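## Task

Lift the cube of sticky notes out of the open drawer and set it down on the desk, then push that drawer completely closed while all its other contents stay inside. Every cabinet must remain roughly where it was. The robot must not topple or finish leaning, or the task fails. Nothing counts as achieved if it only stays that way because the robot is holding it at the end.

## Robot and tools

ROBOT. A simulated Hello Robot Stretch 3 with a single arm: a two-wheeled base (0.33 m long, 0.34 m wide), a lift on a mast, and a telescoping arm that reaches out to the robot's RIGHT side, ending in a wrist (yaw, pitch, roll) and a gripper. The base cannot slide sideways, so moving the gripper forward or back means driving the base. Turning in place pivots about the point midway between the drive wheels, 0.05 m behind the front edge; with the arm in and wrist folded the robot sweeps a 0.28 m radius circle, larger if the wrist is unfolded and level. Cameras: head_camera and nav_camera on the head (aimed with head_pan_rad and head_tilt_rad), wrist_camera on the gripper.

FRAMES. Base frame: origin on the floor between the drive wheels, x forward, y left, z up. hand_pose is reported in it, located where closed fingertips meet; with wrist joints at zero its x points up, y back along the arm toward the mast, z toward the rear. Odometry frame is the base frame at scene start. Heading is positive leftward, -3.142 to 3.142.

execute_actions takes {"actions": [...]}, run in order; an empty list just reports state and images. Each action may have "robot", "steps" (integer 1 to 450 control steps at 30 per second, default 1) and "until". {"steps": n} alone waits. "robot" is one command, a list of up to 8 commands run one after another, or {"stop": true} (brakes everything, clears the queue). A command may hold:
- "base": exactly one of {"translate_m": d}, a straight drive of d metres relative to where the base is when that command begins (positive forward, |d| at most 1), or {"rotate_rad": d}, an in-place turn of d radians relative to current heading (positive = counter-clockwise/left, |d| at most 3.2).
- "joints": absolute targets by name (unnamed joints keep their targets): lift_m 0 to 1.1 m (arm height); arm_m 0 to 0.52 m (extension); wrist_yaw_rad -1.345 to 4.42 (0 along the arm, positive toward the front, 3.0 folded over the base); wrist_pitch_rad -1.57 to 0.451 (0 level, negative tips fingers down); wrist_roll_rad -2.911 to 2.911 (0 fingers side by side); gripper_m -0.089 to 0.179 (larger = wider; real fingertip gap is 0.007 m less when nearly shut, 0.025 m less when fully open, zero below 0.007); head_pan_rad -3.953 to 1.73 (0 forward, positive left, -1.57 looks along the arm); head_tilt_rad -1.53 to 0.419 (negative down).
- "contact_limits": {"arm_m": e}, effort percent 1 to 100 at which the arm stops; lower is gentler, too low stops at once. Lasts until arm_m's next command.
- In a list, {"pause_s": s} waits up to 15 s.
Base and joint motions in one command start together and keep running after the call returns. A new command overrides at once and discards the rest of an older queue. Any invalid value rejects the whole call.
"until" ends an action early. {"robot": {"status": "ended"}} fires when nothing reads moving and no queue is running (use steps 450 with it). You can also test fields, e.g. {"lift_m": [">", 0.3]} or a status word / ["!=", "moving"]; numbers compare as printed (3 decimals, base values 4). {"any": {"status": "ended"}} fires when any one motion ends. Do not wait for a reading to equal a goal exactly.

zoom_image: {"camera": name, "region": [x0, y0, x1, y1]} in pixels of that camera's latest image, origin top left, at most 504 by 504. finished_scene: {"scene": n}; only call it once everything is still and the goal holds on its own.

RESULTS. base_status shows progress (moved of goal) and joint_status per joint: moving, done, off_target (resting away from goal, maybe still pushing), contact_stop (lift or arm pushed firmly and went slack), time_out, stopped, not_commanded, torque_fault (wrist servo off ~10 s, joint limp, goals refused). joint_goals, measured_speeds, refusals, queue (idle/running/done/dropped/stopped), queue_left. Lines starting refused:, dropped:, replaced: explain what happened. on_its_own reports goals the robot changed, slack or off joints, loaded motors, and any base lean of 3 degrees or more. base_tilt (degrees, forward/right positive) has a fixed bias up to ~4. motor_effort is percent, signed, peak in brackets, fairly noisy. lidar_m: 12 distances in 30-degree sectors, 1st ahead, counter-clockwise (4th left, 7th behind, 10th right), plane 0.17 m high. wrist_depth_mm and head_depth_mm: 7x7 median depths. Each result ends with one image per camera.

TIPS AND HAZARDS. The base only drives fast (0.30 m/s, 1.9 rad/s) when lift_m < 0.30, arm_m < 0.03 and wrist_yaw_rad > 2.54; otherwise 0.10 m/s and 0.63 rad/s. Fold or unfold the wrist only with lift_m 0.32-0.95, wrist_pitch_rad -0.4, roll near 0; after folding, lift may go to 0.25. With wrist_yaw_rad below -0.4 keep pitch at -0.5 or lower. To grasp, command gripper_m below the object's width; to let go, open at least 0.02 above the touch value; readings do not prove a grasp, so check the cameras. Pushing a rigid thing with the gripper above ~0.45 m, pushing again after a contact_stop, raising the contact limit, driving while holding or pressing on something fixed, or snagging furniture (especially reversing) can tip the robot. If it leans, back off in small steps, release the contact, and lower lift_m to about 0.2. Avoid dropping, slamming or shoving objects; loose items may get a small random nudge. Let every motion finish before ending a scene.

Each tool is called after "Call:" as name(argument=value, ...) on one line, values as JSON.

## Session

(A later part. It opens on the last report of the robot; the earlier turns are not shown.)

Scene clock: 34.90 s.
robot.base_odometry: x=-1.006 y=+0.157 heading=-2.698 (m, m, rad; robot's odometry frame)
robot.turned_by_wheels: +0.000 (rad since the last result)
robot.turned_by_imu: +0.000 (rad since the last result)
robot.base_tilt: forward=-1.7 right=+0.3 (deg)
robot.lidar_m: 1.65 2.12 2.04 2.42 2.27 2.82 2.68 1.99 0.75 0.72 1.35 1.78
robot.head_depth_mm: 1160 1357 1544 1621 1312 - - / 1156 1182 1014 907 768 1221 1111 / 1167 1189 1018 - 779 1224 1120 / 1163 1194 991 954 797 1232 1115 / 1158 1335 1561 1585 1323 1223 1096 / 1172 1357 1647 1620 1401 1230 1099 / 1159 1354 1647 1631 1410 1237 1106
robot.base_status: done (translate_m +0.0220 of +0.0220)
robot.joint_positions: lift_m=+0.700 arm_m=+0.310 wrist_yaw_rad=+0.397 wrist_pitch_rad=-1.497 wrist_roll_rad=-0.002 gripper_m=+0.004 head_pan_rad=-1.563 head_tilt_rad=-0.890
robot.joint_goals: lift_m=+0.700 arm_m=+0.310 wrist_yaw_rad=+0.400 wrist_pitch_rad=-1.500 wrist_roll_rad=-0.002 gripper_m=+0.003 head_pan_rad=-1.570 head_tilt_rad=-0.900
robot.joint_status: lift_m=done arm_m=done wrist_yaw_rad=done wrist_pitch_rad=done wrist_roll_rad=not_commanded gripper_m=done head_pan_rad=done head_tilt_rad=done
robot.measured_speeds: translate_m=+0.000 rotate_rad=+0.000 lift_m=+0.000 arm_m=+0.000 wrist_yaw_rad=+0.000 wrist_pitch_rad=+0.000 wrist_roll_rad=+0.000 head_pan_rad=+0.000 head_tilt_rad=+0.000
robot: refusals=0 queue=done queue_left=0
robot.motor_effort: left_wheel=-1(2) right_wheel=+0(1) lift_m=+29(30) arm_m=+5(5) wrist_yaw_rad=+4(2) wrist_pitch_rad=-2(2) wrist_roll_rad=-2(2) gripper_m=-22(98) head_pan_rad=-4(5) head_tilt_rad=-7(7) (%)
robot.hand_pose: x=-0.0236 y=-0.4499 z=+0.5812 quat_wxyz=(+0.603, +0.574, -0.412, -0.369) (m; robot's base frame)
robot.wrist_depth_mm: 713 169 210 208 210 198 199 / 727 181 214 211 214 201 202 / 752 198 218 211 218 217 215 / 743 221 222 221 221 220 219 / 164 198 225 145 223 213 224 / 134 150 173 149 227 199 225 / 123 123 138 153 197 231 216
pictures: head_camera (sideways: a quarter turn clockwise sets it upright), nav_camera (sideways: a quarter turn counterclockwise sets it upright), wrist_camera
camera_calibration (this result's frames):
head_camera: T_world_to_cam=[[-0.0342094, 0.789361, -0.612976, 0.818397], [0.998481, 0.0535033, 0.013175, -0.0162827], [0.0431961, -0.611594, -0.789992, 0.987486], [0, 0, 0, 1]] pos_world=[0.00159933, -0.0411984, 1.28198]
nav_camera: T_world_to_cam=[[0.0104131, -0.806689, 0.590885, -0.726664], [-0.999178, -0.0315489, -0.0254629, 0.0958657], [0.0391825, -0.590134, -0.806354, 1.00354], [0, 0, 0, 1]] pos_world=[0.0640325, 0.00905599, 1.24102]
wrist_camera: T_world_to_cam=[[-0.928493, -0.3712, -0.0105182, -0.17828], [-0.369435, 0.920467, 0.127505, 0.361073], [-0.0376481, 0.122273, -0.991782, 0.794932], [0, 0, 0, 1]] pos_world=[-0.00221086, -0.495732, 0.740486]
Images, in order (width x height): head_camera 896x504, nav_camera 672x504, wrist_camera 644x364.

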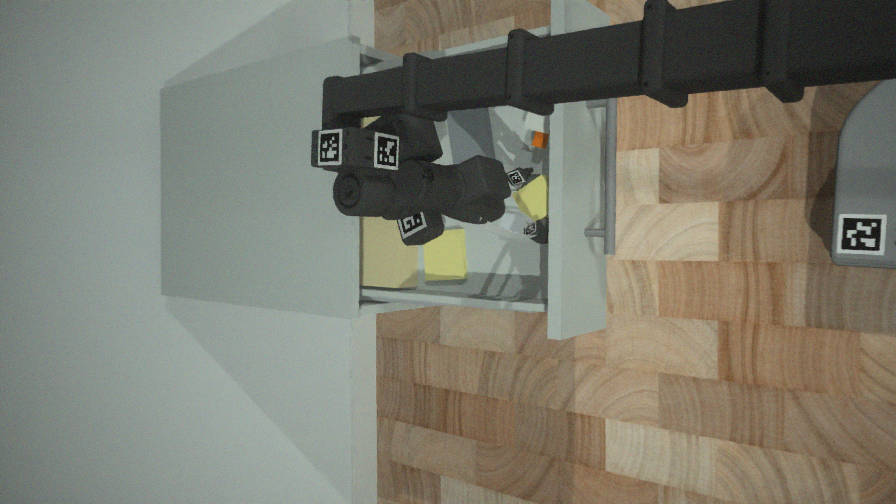

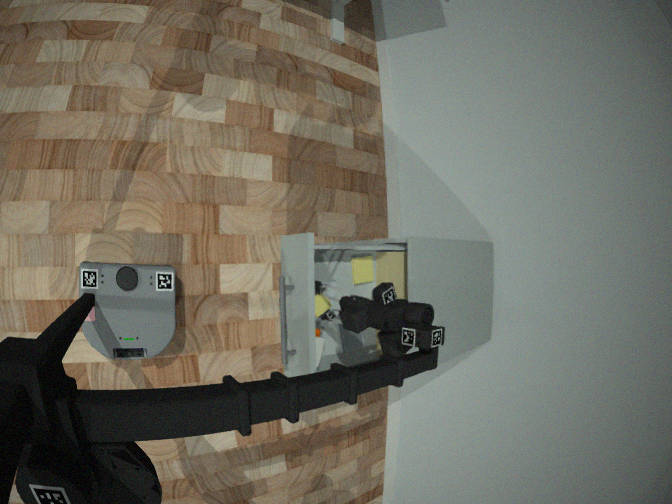

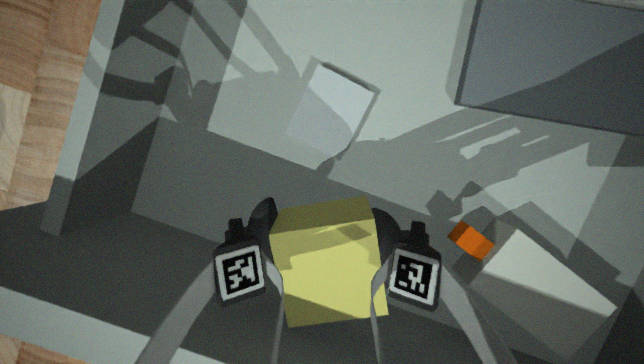

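Call:
execute_actions(actions=[{"robot":[{"joints":{"lift_m":0.82,"arm_m":0.33}},{"joints":{"lift_m":1.0,"head_pan_rad":-0.3,"head_tilt_rad":-0.6},"base":{"translate_m":0.7}}],"steps":450,"until":{"robot":{"status":"ended"}}}])

Call:
execute_actions(actions=[{"robot":{"joints":{"arm_m":0.51,"head_pan_rad":-1.57,"head_tilt_rad":-0.7},"base":{"rotate_rad":1.57}},"steps":450,"until":{"robot":{"status":"ended"}}}])

Scene clock: 44.93 s.
robot.base_odometry: x=-1.638 y=-0.144 heading=-2.698 (m, m, rad; robot's odometry frame)
robot.turned_by_wheels: +0.000 (rad since the last result)
robot.turned_by_imu: +0.001 (rad since the last result)
robot.base_tilt: forward=-1.6 right=+0.3 (deg)
robot.lidar_m: 1.37 0.98 1.69 2.47 2.38 2.65 3.36 1.03 0.91 1.28 1.32 1.29
robot.head_depth_mm: 1301 1469 1377 980 1604 1406 1188 / 1259 1412 1374 985 1620 1409 1190 / 1218 1359 1389 983 1625 1407 1191 / 1182 1318 1383 985 1567 1407 1191 / 1145 1266 1355 985 850 1410 1194 / 1110 1233 1311 990 821 1411 1193 / 1087 1194 1287 992 795 1407 1197
robot.base_status: done (translate_m +0.7000 of +0.7000)
robot.joint_positions: lift_m=+1.000 arm_m=+0.330 wrist_yaw_rad=+0.397 wrist_pitch_rad=-1.497 wrist_roll_rad=-0.002 gripper_m=+0.010 head_pan_rad=-0.307 head_tilt_rad=-0.606
robot.joint_goals: lift_m=+1.000 arm_m=+0.330 wrist_yaw_rad=+0.400 wrist_pitch_rad=-1.500 wrist_roll_rad=-0.002 gripper_m=+0.009 head_pan_rad=-0.300 head_tilt_rad=-0.600
robot.joint_status: lift_m=done arm_m=done wrist_yaw_rad=done wrist_pitch_rad=done wrist_roll_rad=not_commanded gripper_m=done head_pan_rad=done head_tilt_rad=done
robot.measured_speeds: translate_m=+0.000 rotate_rad=+0.000 lift_m=+0.000 arm_m=+0.000 wrist_yaw_rad=+0.000 wrist_pitch_rad=+0.000 wrist_roll_rad=+0.000 head_pan_rad=+0.000 head_tilt_rad=+0.000
robot: refusals=0 queue=done queue_left=0
robot.on_its_own: gripper_m is held at +0.009, not at your +0.000, by its stall guard, which is not easing now
robot.motor_effort: left_wheel=-1(3) right_wheel=+0(6) lift_m=+28(30) arm_m=+5(7) wrist_yaw_rad=+5(4) wrist_pitch_rad=-2(2) wrist_roll_rad=-2(2) gripper_m=-19(20) head_pan_rad=+5(61) head_tilt_rad=+4(34) (%)
robot.hand_pose: x=-0.0236 y=-0.4698 z=+0.8812 quat_wxyz=(+0.603, +0.574, -0.412, -0.369) (m; robot's base frame)
robot.wrist_depth_mm: - - - - - - 846 / - - - - - - 767 / - - - - - - 727 / - - - - - - - / - - - 146 - - - / - - - 150 - - - / - - - - - - -
pictures: head_camera (sideways: a quarter turn clockwise sets it upright), nav_camera (sideways: a quarter turn counterclockwise sets it upright), wrist_camera
camera_calibration (this result's frames):
head_camera: T_world_to_cam=[[-0.567705, 0.15039, -0.809379, 1.07761], [0.256373, 0.966578, -0.000223348, 0.00568492], [0.782294, -0.207629, -0.587287, 0.719334], [0, 0, 0, 1]] pos_world=[0.0475761, -0.0182013, 1.29465]
nav_camera: T_world_to_cam=[[0.582056, -0.180042, 0.792967, -0.993496], [-0.273353, -0.961751, -0.0177166, 0.0813613], [0.765826, -0.206448, -0.609007, 0.742446], [0, 0, 0, 1]] pos_world=[0.0319253, 0.0526549, 1.24141]
wrist_camera: T_world_to_cam=[[-0.928455, -0.371296, -0.0105139, -0.182598], [-0.369521, 0.920398, 0.127759, 0.340905], [-0.0377597, 0.122504, -0.991749, 1.09498], [0, 0, 0, 1]] pos_world=[-0.00221621, -0.515706, 1.04048]
Images, in order (width x height): head_camera 896x504, nav_camera 672x504, wrist_camera 644x364.

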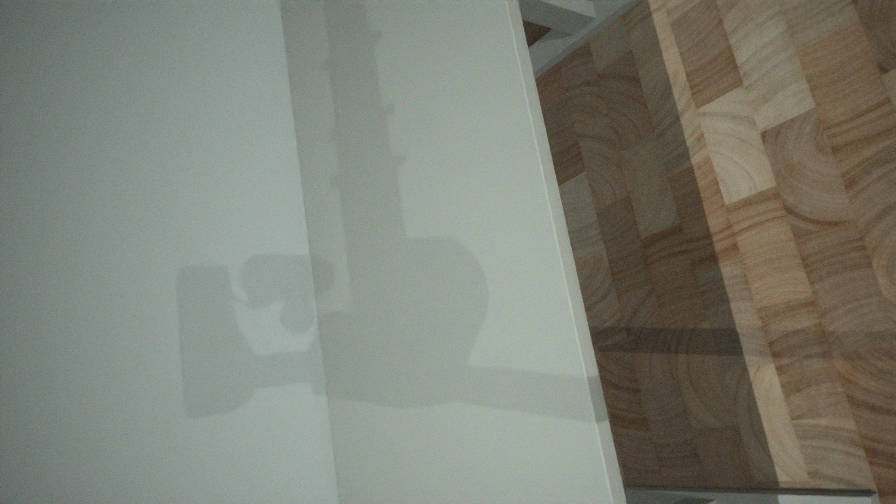

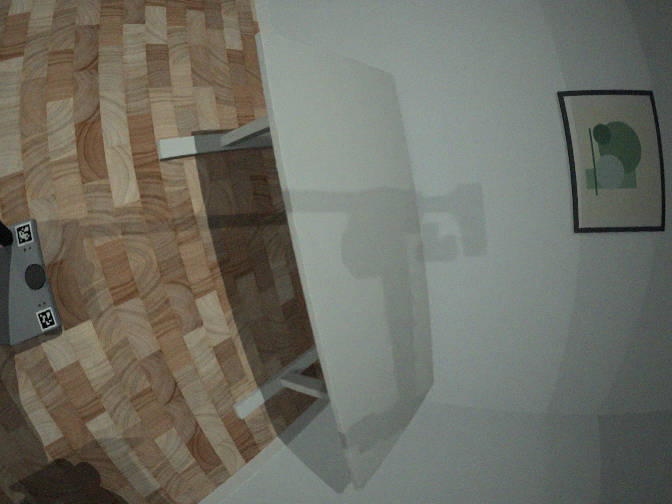

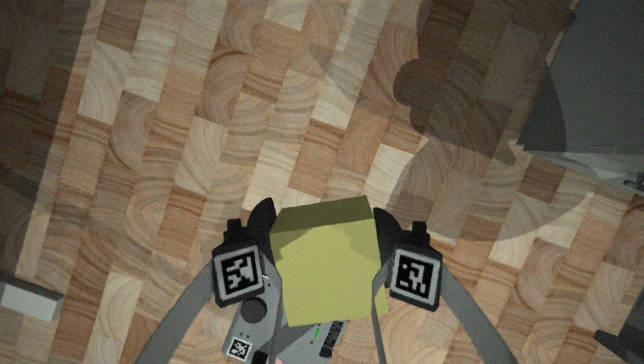

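Scene clock: 48.40 s.
robot.base_odometry: x=-1.638 y=-0.144 heading=-1.129 (m, m, rad; robot's odometry frame)
robot.turned_by_wheels: +1.570 (rad since the last result)
robot.turned_by_imu: +1.601 (rad since the last result)
robot.base_tilt: forward=-1.4 right=+0.2 (deg)
robot.lidar_m: 2.46 2.39 2.67 3.37 1.02 0.90 1.29 1.32 1.29 1.37 0.97 1.69
robot.head_depth_mm: 1098 1335 1150 872 1532 1334 1150 / 1091 1304 1152 878 1547 1333 1146 / 1108 - 1105 848 1550 1339 1146 / 1144 1296 1157 879 1541 1332 1157 / 1144 1291 1154 876 1551 1333 1155 / 1149 1295 1160 881 1476 1316 1152 / 1150 1298 1216 884 1601 1337 1150
robot.base_status: done (rotate_rad +1.5699 of +1.5700)
robot.joint_positions: lift_m=+1.000 arm_m=+0.510 wrist_yaw_rad=+0.398 wrist_pitch_rad=-1.497 wrist_roll_rad=-0.002 gripper_m=+0.010 head_pan_rad=-1.563 head_tilt_rad=-0.692
robot.joint_goals: lift_m=+1.000 arm_m=+0.510 wrist_yaw_rad=+0.400 wrist_pitch_rad=-1.500 wrist_roll_rad=-0.002 gripper_m=+0.009 head_pan_rad=-1.570 head_tilt_rad=-0.700
robot.joint_status: lift_m=done arm_m=done wrist_yaw_rad=done wrist_pitch_rad=done wrist_roll_rad=not_commanded gripper_m=done head_pan_rad=done head_tilt_rad=done
robot.measured_speeds: translate_m=+0.000 rotate_rad=+0.000 lift_m=+0.000 arm_m=+0.000 wrist_yaw_rad=+0.000 wrist_pitch_rad=+0.000 wrist_roll_rad=+0.000 head_pan_rad=+0.000 head_tilt_rad=+0.000
robot: refusals=0 queue=done queue_left=0
robot.on_its_own: gripper_m is held at +0.009, not at your +0.000, by its stall guard, which is not easing now
robot.motor_effort: left_wheel=-2(7) right_wheel=+2(9) lift_m=+29(29) arm_m=+5(7) wrist_yaw_rad=+3(4) wrist_pitch_rad=-2(2) wrist_roll_rad=-2(2) gripper_m=-20(20) head_pan_rad=-4(65) head_tilt_rad=-5(20) (%)
robot.hand_pose: x=-0.0236 y=-0.6498 z=+0.8812 quat_wxyz=(+0.603, +0.574, -0.412, -0.369) (m; robot's base frame)
robot.wrist_depth_mm: 308 307 305 307 307 304 305 / 317 317 311 308 314 308 309 / 322 317 318 319 315 312 314 / - 324 326 323 321 322 318 / - - - 146 325 327 327 / - - - 150 - 334 336 / - - - - - - 343
pictures: head_camera (sideways: a quarter turn clockwise sets it upright), nav_camera (sideways: a quarter turn counterclockwise sets it upright), wrist_camera
camera_calibration (this result's frames):
head_camera: T_world_to_cam=[[-0.0332841, 0.653365, -0.756311, 1.00517], [0.99846, 0.0553396, 0.00386626, -0.00416583], [0.04438, -0.755018, -0.654201, 0.810881], [0, 0, 0, 1]] pos_world=[0.00162885, -0.0442858, 1.29072]
nav_camera: T_world_to_cam=[[0.00952086, -0.674707, 0.738025, -0.91839], [-0.999139, -0.0362312, -0.0202334, 0.089063], [0.0403911, -0.737196, -0.67447, 0.832026], [0, 0, 0, 1]] pos_world=[0.0641238, -0.00305025, 1.24077]
wrist_camera: T_world_to_cam=[[-0.928242, -0.371829, -0.0105119, -0.249786], [-0.370047, 0.92018, 0.127803, 0.506397], [-0.0378479, 0.122522, -0.991744, 1.11704], [0, 0, 0, 1]] pos_world=[-0.00219395, -0.695716, 1.04047]
Images, in order (width x height): head_camera 896x504, nav_camera 672x504, wrist_camera 644x364.

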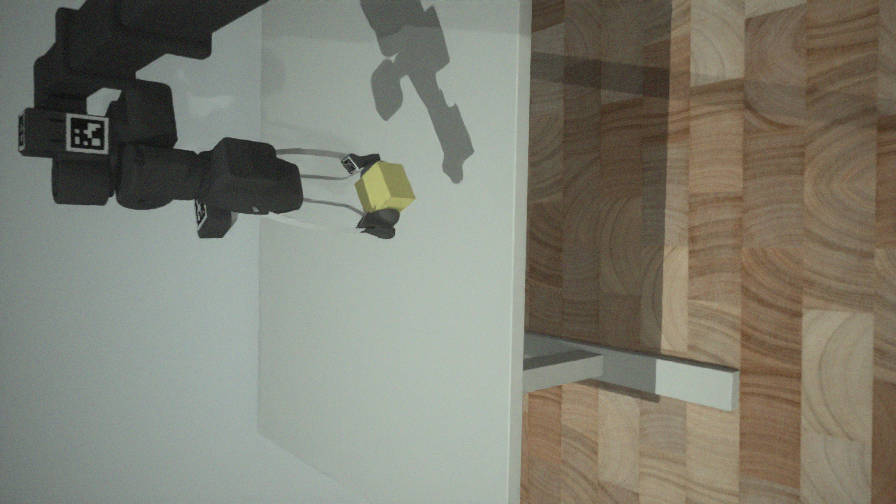

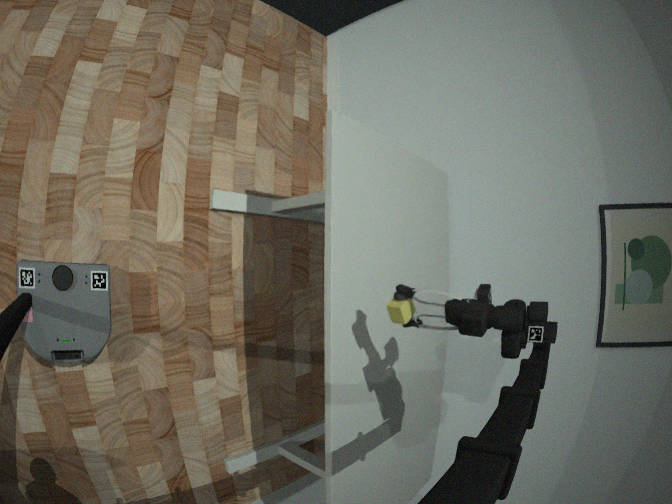

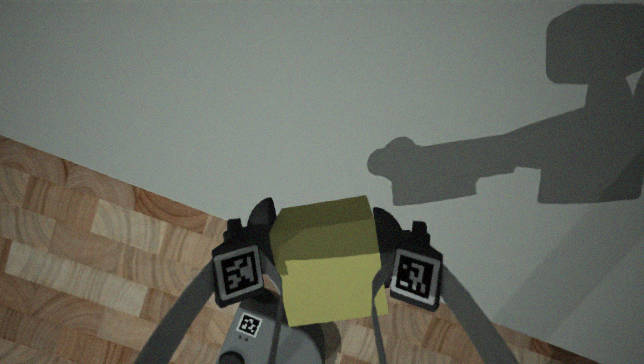

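Call:
execute_actions(actions=[{"robot":[{"joints":{"lift_m":0.867,"arm_m":0.52}},{"joints":{"gripper_m":0.09}},{"joints":{"lift_m":0.93}},{"joints":{"arm_m":0.0},"base":{"rotate_rad":-1.57}},{"base":{"translate_m":-0.75},"joints":{"lift_m":0.66,"wrist_pitch_rad":-0.9,"wrist_yaw_rad":0,"head_tilt_rad":-0.9,"head_pan_rad":-1.3}}],"steps":450,"until":{"robot":{"status":"ended"}}},{"steps":450,"until":{"robot":{"status":"ended"}}}])

Scene clock: 66.70 s.
robot.base_odometry: x=-0.961 y=+0.178 heading=-2.698 (m, m, rad; robot's odometry frame)
robot.turned_by_wheels: -1.570 (rad since the last result)
robot.turned_by_imu: -1.601 (rad since the last result)
robot.base_tilt: forward=-1.8 right=+0.3 (deg)
robot.lidar_m: 1.70 2.17 2.07 2.42 2.10 2.76 2.63 1.99 0.76 0.72 0.74 1.78
robot.head_depth_mm: 1114 1184 960 940 799 1223 - / 1143 1183 983 948 784 1257 - / 1183 1294 987 953 800 1228 - / 1209 1413 1690 1595 867 1225 1112 / 1243 1467 1798 1634 1400 1225 1100 / 1278 1513 1787 1639 1412 1242 1096 / 1311 1576 1850 1643 1400 1242 1103
robot.base_status: done (translate_m -0.7500 of -0.7500)
robot.joint_positions: lift_m=+0.660 arm_m=+0.002 wrist_yaw_rad=+0.003 wrist_pitch_rad=-0.913 wrist_roll_rad=-0.003 gripper_m=+0.090 head_pan_rad=-1.307 head_tilt_rad=-0.889
robot.joint_goals: lift_m=+0.660 arm_m=+0.000 wrist_yaw_rad=+0.000 wrist_pitch_rad=-0.900 wrist_roll_rad=-0.003 gripper_m=+0.090 head_pan_rad=-1.300 head_tilt_rad=-0.900
robot.joint_status: lift_m=done arm_m=done wrist_yaw_rad=done wrist_pitch_rad=done wrist_roll_rad=not_commanded gripper_m=done head_pan_rad=done head_tilt_rad=done
robot.measured_speeds: translate_m=+0.000 rotate_rad=+0.000 lift_m=+0.000 arm_m=+0.000 wrist_yaw_rad=+0.000 wrist_pitch_rad=+0.000 wrist_roll_rad=+0.000 head_pan_rad=+0.000 head_tilt_rad=+0.000
robot: refusals=0 queue=done queue_left=0
robot.motor_effort: left_wheel=+2(7) right_wheel=-3(10) lift_m=+23(29) arm_m=-5(11) wrist_yaw_rad=-4(5) wrist_pitch_rad=+4(4) wrist_roll_rad=-2(2) gripper_m=-1(79) head_pan_rad=+5(33) head_tilt_rad=-7(30) (%)
robot.hand_pose: x=-0.0212 y=-0.2847 z=+0.5814 quat_wxyz=(+0.636, +0.313, -0.633, -0.311) (m; robot's base frame)
robot.wrist_depth_mm: 178 178 180 180 180 180 182 / 203 204 208 210 213 216 220 / 882 242 230 238 240 259 869 / 864 847 847 839 832 841 832 / 802 786 815 786 789 779 770 / 729 723 724 721 702 709 712 / 681 691 674 666 662 666 668
pictures: head_camera (sideways: a quarter turn clockwise sets it upright), nav_camera (sideways: a quarter turn counterclockwise sets it upright), wrist_camera
camera_calibration (this result's frames):
head_camera: T_world_to_cam=[[-0.23308, 0.754393, -0.613648, 0.820486], [0.952291, 0.304909, 0.0131358, -0.0159499], [0.197016, -0.58131, -0.78947, 0.98587], [0, 0, 0, 1]] pos_world=[0.0121957, -0.0410098, 1.28201]
nav_camera: T_world_to_cam=[[0.214459, -0.777206, 0.591572, -0.728803], [-0.958529, -0.283858, -0.0254424, 0.095591], [0.187697, -0.561582, -0.805851, 1.00198], [0, 0, 0, 1]] pos_world=[0.0598573, 0.0233976, 1.24102]
wrist_camera: T_world_to_cam=[[-0.999838, 0.0044099, -0.0174473, -0.00531047], [0.011649, 0.897585, -0.440687, 0.541807], [0.0137171, -0.440819, -0.897491, 0.560926], [0, 0, 0, 1]] pos_world=[-0.0193153, -0.239028, 0.742101]
Images, in order (width x height): head_camera 896x504, nav_camera 672x504, wrist_camera 644x364.

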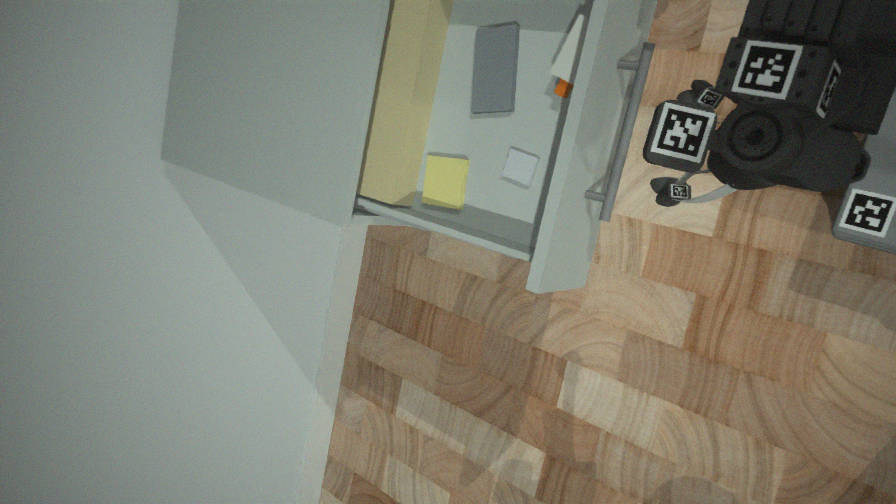

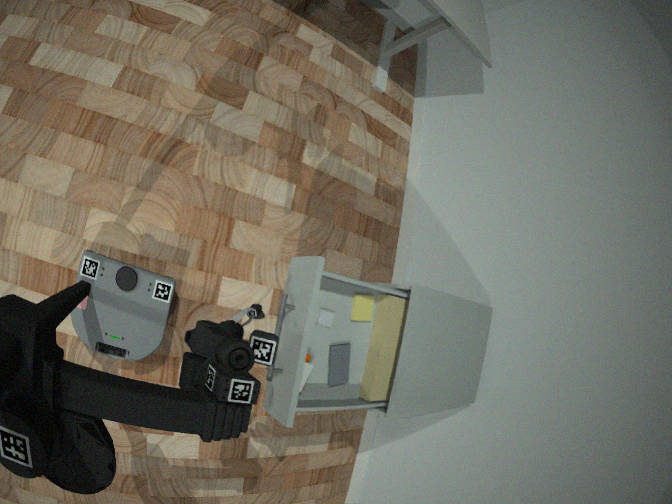

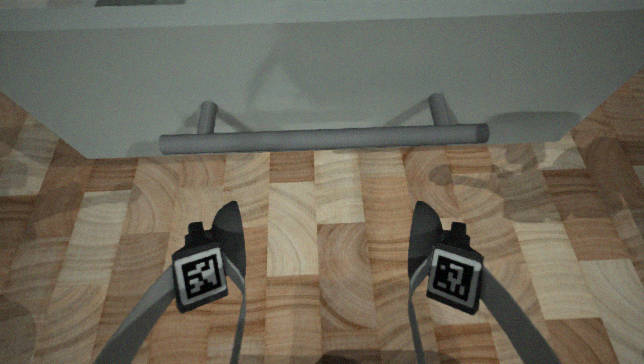

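Call:
execute_actions(actions=[{"robot":[{"joints":{"lift_m":0.686}},{"joints":{"arm_m":0.08}},{"joints":{"arm_m":0.40},"contact_limits":{"arm_m":18}},{"joints":{"arm_m":0.425},"contact_limits":{"arm_m":18}}],"steps":450,"until":{"robot":{"status":"ended"}}}])

Scene clock: 74.03 s.
robot.base_odometry: x=-0.961 y=+0.178 heading=-2.698 (m, m, rad; robot's odometry frame)
robot.turned_by_wheels: +0.000 (rad since the last result)
robot.turned_by_imu: +0.001 (rad since the last result)
robot.base_tilt: forward=-1.6 right=+0.1 (deg)
robot.lidar_m: 1.69 2.17 2.07 2.43 2.10 2.76 2.63 2.00 0.76 0.73 0.75 1.78
robot.head_depth_mm: 1109 1178 - 1018 1306 1228 1113 / 1147 1190 987 1055 1315 1222 1092 / 1173 1296 962 1094 1353 1224 1112 / 1203 1413 1675 1593 1394 1225 1114 / 1243 1464 1792 1624 1408 1237 1095 / 1276 1521 1804 1626 1408 1237 1098 / 1321 1575 1856 1636 1400 1234 1099
robot.base_status: done (translate_m -0.7500 of -0.7500)
robot.joint_positions: lift_m=+0.686 arm_m=+0.425 wrist_yaw_rad=+0.003 wrist_pitch_rad=-0.913 wrist_roll_rad=-0.008 gripper_m=+0.090 head_pan_rad=-1.307 head_tilt_rad=-0.889
robot.joint_goals: lift_m=+0.686 arm_m=+0.425 wrist_yaw_rad=+0.000 wrist_pitch_rad=-0.900 wrist_roll_rad=-0.008 gripper_m=+0.090 head_pan_rad=-1.300 head_tilt_rad=-0.900
robot.joint_status: lift_m=done arm_m=done wrist_yaw_rad=done wrist_pitch_rad=done wrist_roll_rad=not_commanded gripper_m=done head_pan_rad=done head_tilt_rad=done
robot.measured_speeds: translate_m=+0.000 rotate_rad=+0.000 lift_m=+0.000 arm_m=+0.000 wrist_yaw_rad=+0.000 wrist_pitch_rad=+0.000 wrist_roll_rad=+0.000 head_pan_rad=+0.000 head_tilt_rad=+0.000
robot: refusals=0 queue=done queue_left=0
robot.motor_effort: left_wheel=+2(3) right_wheel=-2(5) lift_m=+27(29) arm_m=+5(10) wrist_yaw_rad=-3(8) wrist_pitch_rad=+4(11) wrist_roll_rad=+1(2) gripper_m=+0(3) head_pan_rad=+4(4) head_tilt_rad=-7(7) (%)
robot.contact_limits: arm_m 18 (drawing in: default 25, maximum 41; extending or still: default 34, maximum 55)
robot.hand_pose: x=-0.0212 y=-0.7072 z=+0.6072 quat_wxyz=(+0.638, +0.314, -0.632, -0.310) (m; robot's base frame)
robot.wrist_depth_mm: 183 182 182 182 180 179 178 / 167 165 166 165 164 163 163 / 151 151 151 150 149 149 148 / 151 152 157 158 162 166 169 / 216 218 208 234 238 243 780 / 744 301 312 315 317 742 736 / 713 702 695 717 692 699 686
pictures: head_camera (sideways: a quarter turn clockwise sets it upright), nav_camera (sideways: a quarter turn counterclockwise sets it upright), wrist_camera
camera_calibration (this result's frames):
head_camera: T_world_to_cam=[[-0.233119, 0.754525, -0.613471, 0.820256], [0.95229, 0.30491, 0.0131461, -0.0159633], [0.196973, -0.581138, -0.789608, 0.986049], [0, 0, 0, 1]] pos_world=[0.0121947, -0.0410054, 1.282]
nav_camera: T_world_to_cam=[[0.214497, -0.777333, 0.591391, -0.728568], [-0.958529, -0.283857, -0.0254478, 0.0955981], [0.187652, -0.561407, -0.805983, 1.00215], [0, 0, 0, 1]] pos_world=[0.0598537, 0.023411, 1.24102]
wrist_camera: T_world_to_cam=[[-0.999898, 0.000493066, -0.0142967, -0.00770372], [0.00674549, 0.897572, -0.440817, 0.932369], [0.012615, -0.440868, -0.897483, 0.39778], [0, 0, 0, 1]] pos_world=[-0.0190102, -0.661495, 0.767895]
Images, in order (width x height): head_camera 896x504, nav_camera 672x504, wrist_camera 644x364.

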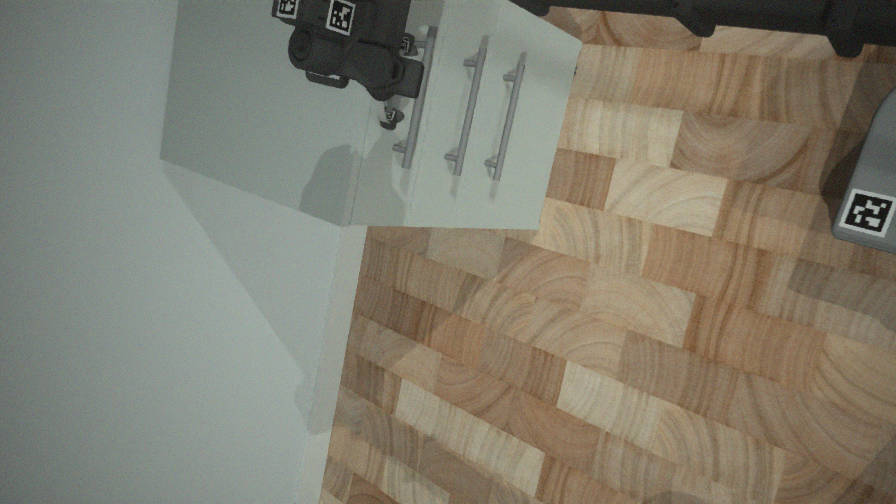

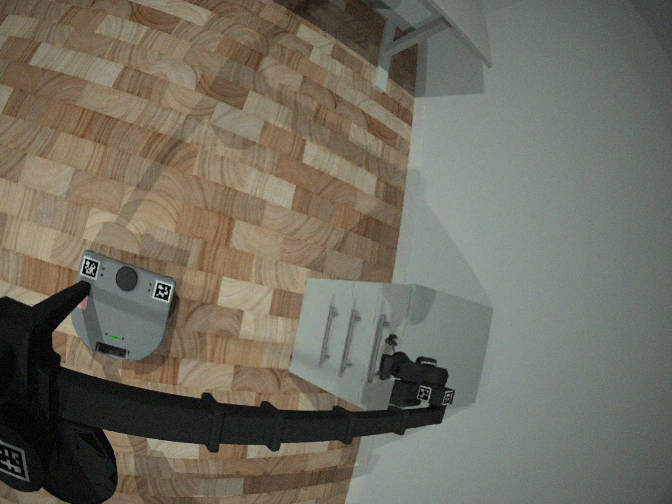

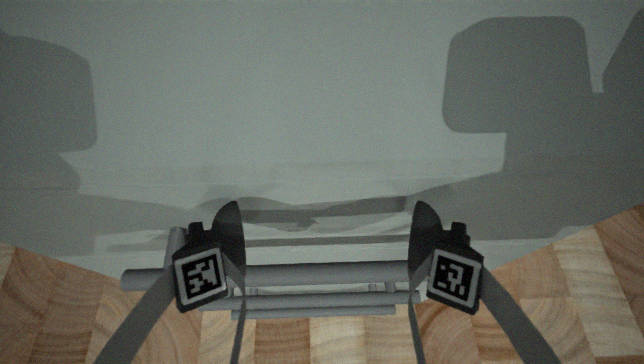

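Looks flush (self-closing catch). A small extra nudge, then withdraw.

Call:
execute_actions(actions=[{"robot":{"joints":{"arm_m":0.44},"contact_limits":{"arm_m":15}},"steps":100,"until":{"robot":{"status":"ended"}}},{"robot":[{"joints":{"arm_m":0.425,"lift_m":0.70}},{"joints":{"arm_m":0.3,"head_pan_rad":-0.5,"head_tilt_rad":-0.4}}],"steps":450,"until":{"robot":{"status":"ended"}}}])

Scene clock: 77.97 s.
robot.base_odometry: x=-0.961 y=+0.178 heading=-2.698 (m, m, rad; robot's odometry frame)
robot.turned_by_wheels: +0.000 (rad since the last result)
robot.turned_by_imu: +0.000 (rad since the last result)
robot.base_tilt: forward=-1.6 right=+0.2 (deg)
robot.lidar_m: 1.70 2.16 2.07 2.42 2.11 2.77 2.63 1.99 0.76 0.72 0.74 1.79
robot.head_depth_mm: 1492 1558 1647 1735 1837 1665 1331 / 1682 1787 1890 1992 2045 1647 1332 / 1948 2055 2149 2306 2164 1651 1332 / 2016 2190 2309 2109 2167 1653 1340 / 1921 2063 2173 2403 2141 1647 1328 / 1845 1961 2100 1755 2158 1641 1330 / 1760 1853 1976 1631 2160 1656 1338
robot.base_status: done (translate_m -0.7500 of -0.7500)
robot.joint_positions: lift_m=+0.700 arm_m=+0.300 wrist_yaw_rad=+0.002 wrist_pitch_rad=-0.912 wrist_roll_rad=-0.010 gripper_m=+0.090 head_pan_rad=-0.507 head_tilt_rad=-0.409
robot.joint_goals: lift_m=+0.700 arm_m=+0.300 wrist_yaw_rad=+0.000 wrist_pitch_rad=-0.900 wrist_roll_rad=-0.010 gripper_m=+0.090 head_pan_rad=-0.500 head_tilt_rad=-0.400
robot.joint_status: lift_m=done arm_m=done wrist_yaw_rad=done wrist_pitch_rad=done wrist_roll_rad=not_commanded gripper_m=done head_pan_rad=done head_tilt_rad=done
robot.measured_speeds: translate_m=+0.000 rotate_rad=+0.000 lift_m=+0.000 arm_m=+0.000 wrist_yaw_rad=+0.000 wrist_pitch_rad=+0.000 wrist_roll_rad=+0.000 head_pan_rad=+0.000 head_tilt_rad=+0.000
robot: refusals=0 queue=done queue_left=0
robot.motor_effort: left_wheel=+1(3) right_wheel=-2(3) lift_m=+28(32) arm_m=-6(10) wrist_yaw_rad=-2(8) wrist_pitch_rad=+4(20) wrist_roll_rad=+2(3) gripper_m=+0(1) head_pan_rad=+5(55) head_tilt_rad=+6(43) (%)
robot.hand_pose: x=-0.0213 y=-0.5832 z=+0.6212 quat_wxyz=(+0.638, +0.314, -0.631, -0.310) (m; robot's base frame)
robot.wrist_depth_mm: 218 220 220 223 229 227 247 / 282 260 265 267 269 272 - / 990 319 301 299 336 375 938 / 889 865 409 406 440 874 854 / 811 804 551 651 655 815 827 / 745 763 745 759 756 736 743 / 704 718 703 719 718 701 702
pictures: head_camera (sideways: a quarter turn clockwise sets it upright), nav_camera (sideways: a quarter turn counterclockwise sets it upright), wrist_camera
camera_calibration (this result's frames):
head_camera: T_world_to_cam=[[-0.377989, 0.177648, -0.908607, 1.20586], [0.444127, 0.895912, -0.00959526, 0.0167421], [0.812327, -0.407164, -0.417543, 0.498292], [0, 0, 0, 1]] pos_world=[0.0435883, -0.0263306, 1.30387]
nav_camera: T_world_to_cam=[[0.388589, -0.210908, 0.896948, -1.12791], [-0.45644, -0.889681, -0.0114536, 0.0743281], [0.800413, -0.404952, -0.441987, 0.524929], [0, 0, 0, 1]] pos_world=[0.0520581, 0.040815, 1.24454]
wrist_camera: T_world_to_cam=[[-0.999916, -0.000983073, -0.0129457, -0.00930317], [0.00482853, 0.897443, -0.441103, 0.827288], [0.0120516, -0.441129, -0.897363, 0.464781], [0, 0, 0, 1]] pos_world=[-0.0188984, -0.537425, 0.781877]
Images, in order (width x height): head_camera 896x504, nav_camera 672x504, wrist_camera 644x364.

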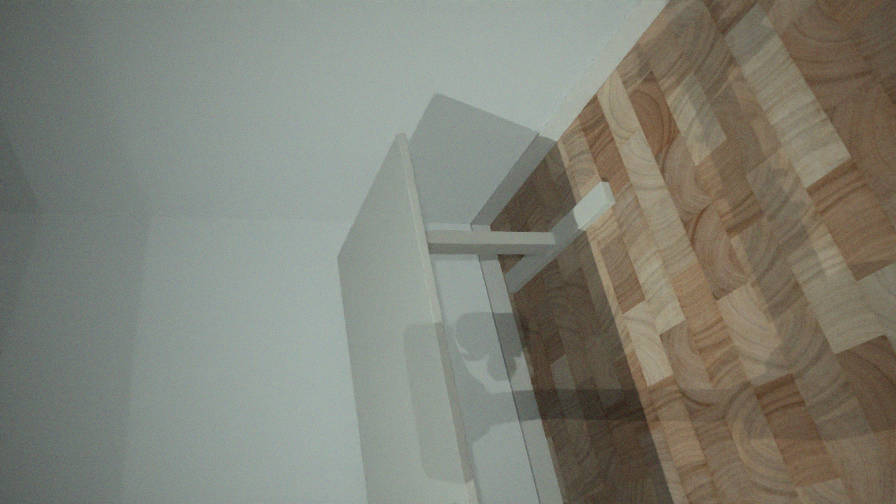

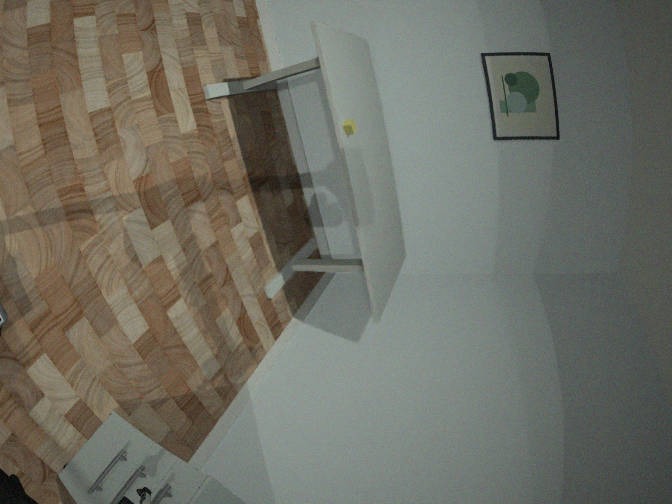

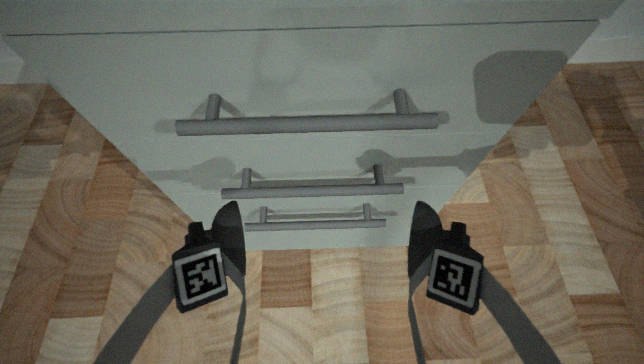

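Call:
finished_scene(scene=2)

The scene is finished: the task was done.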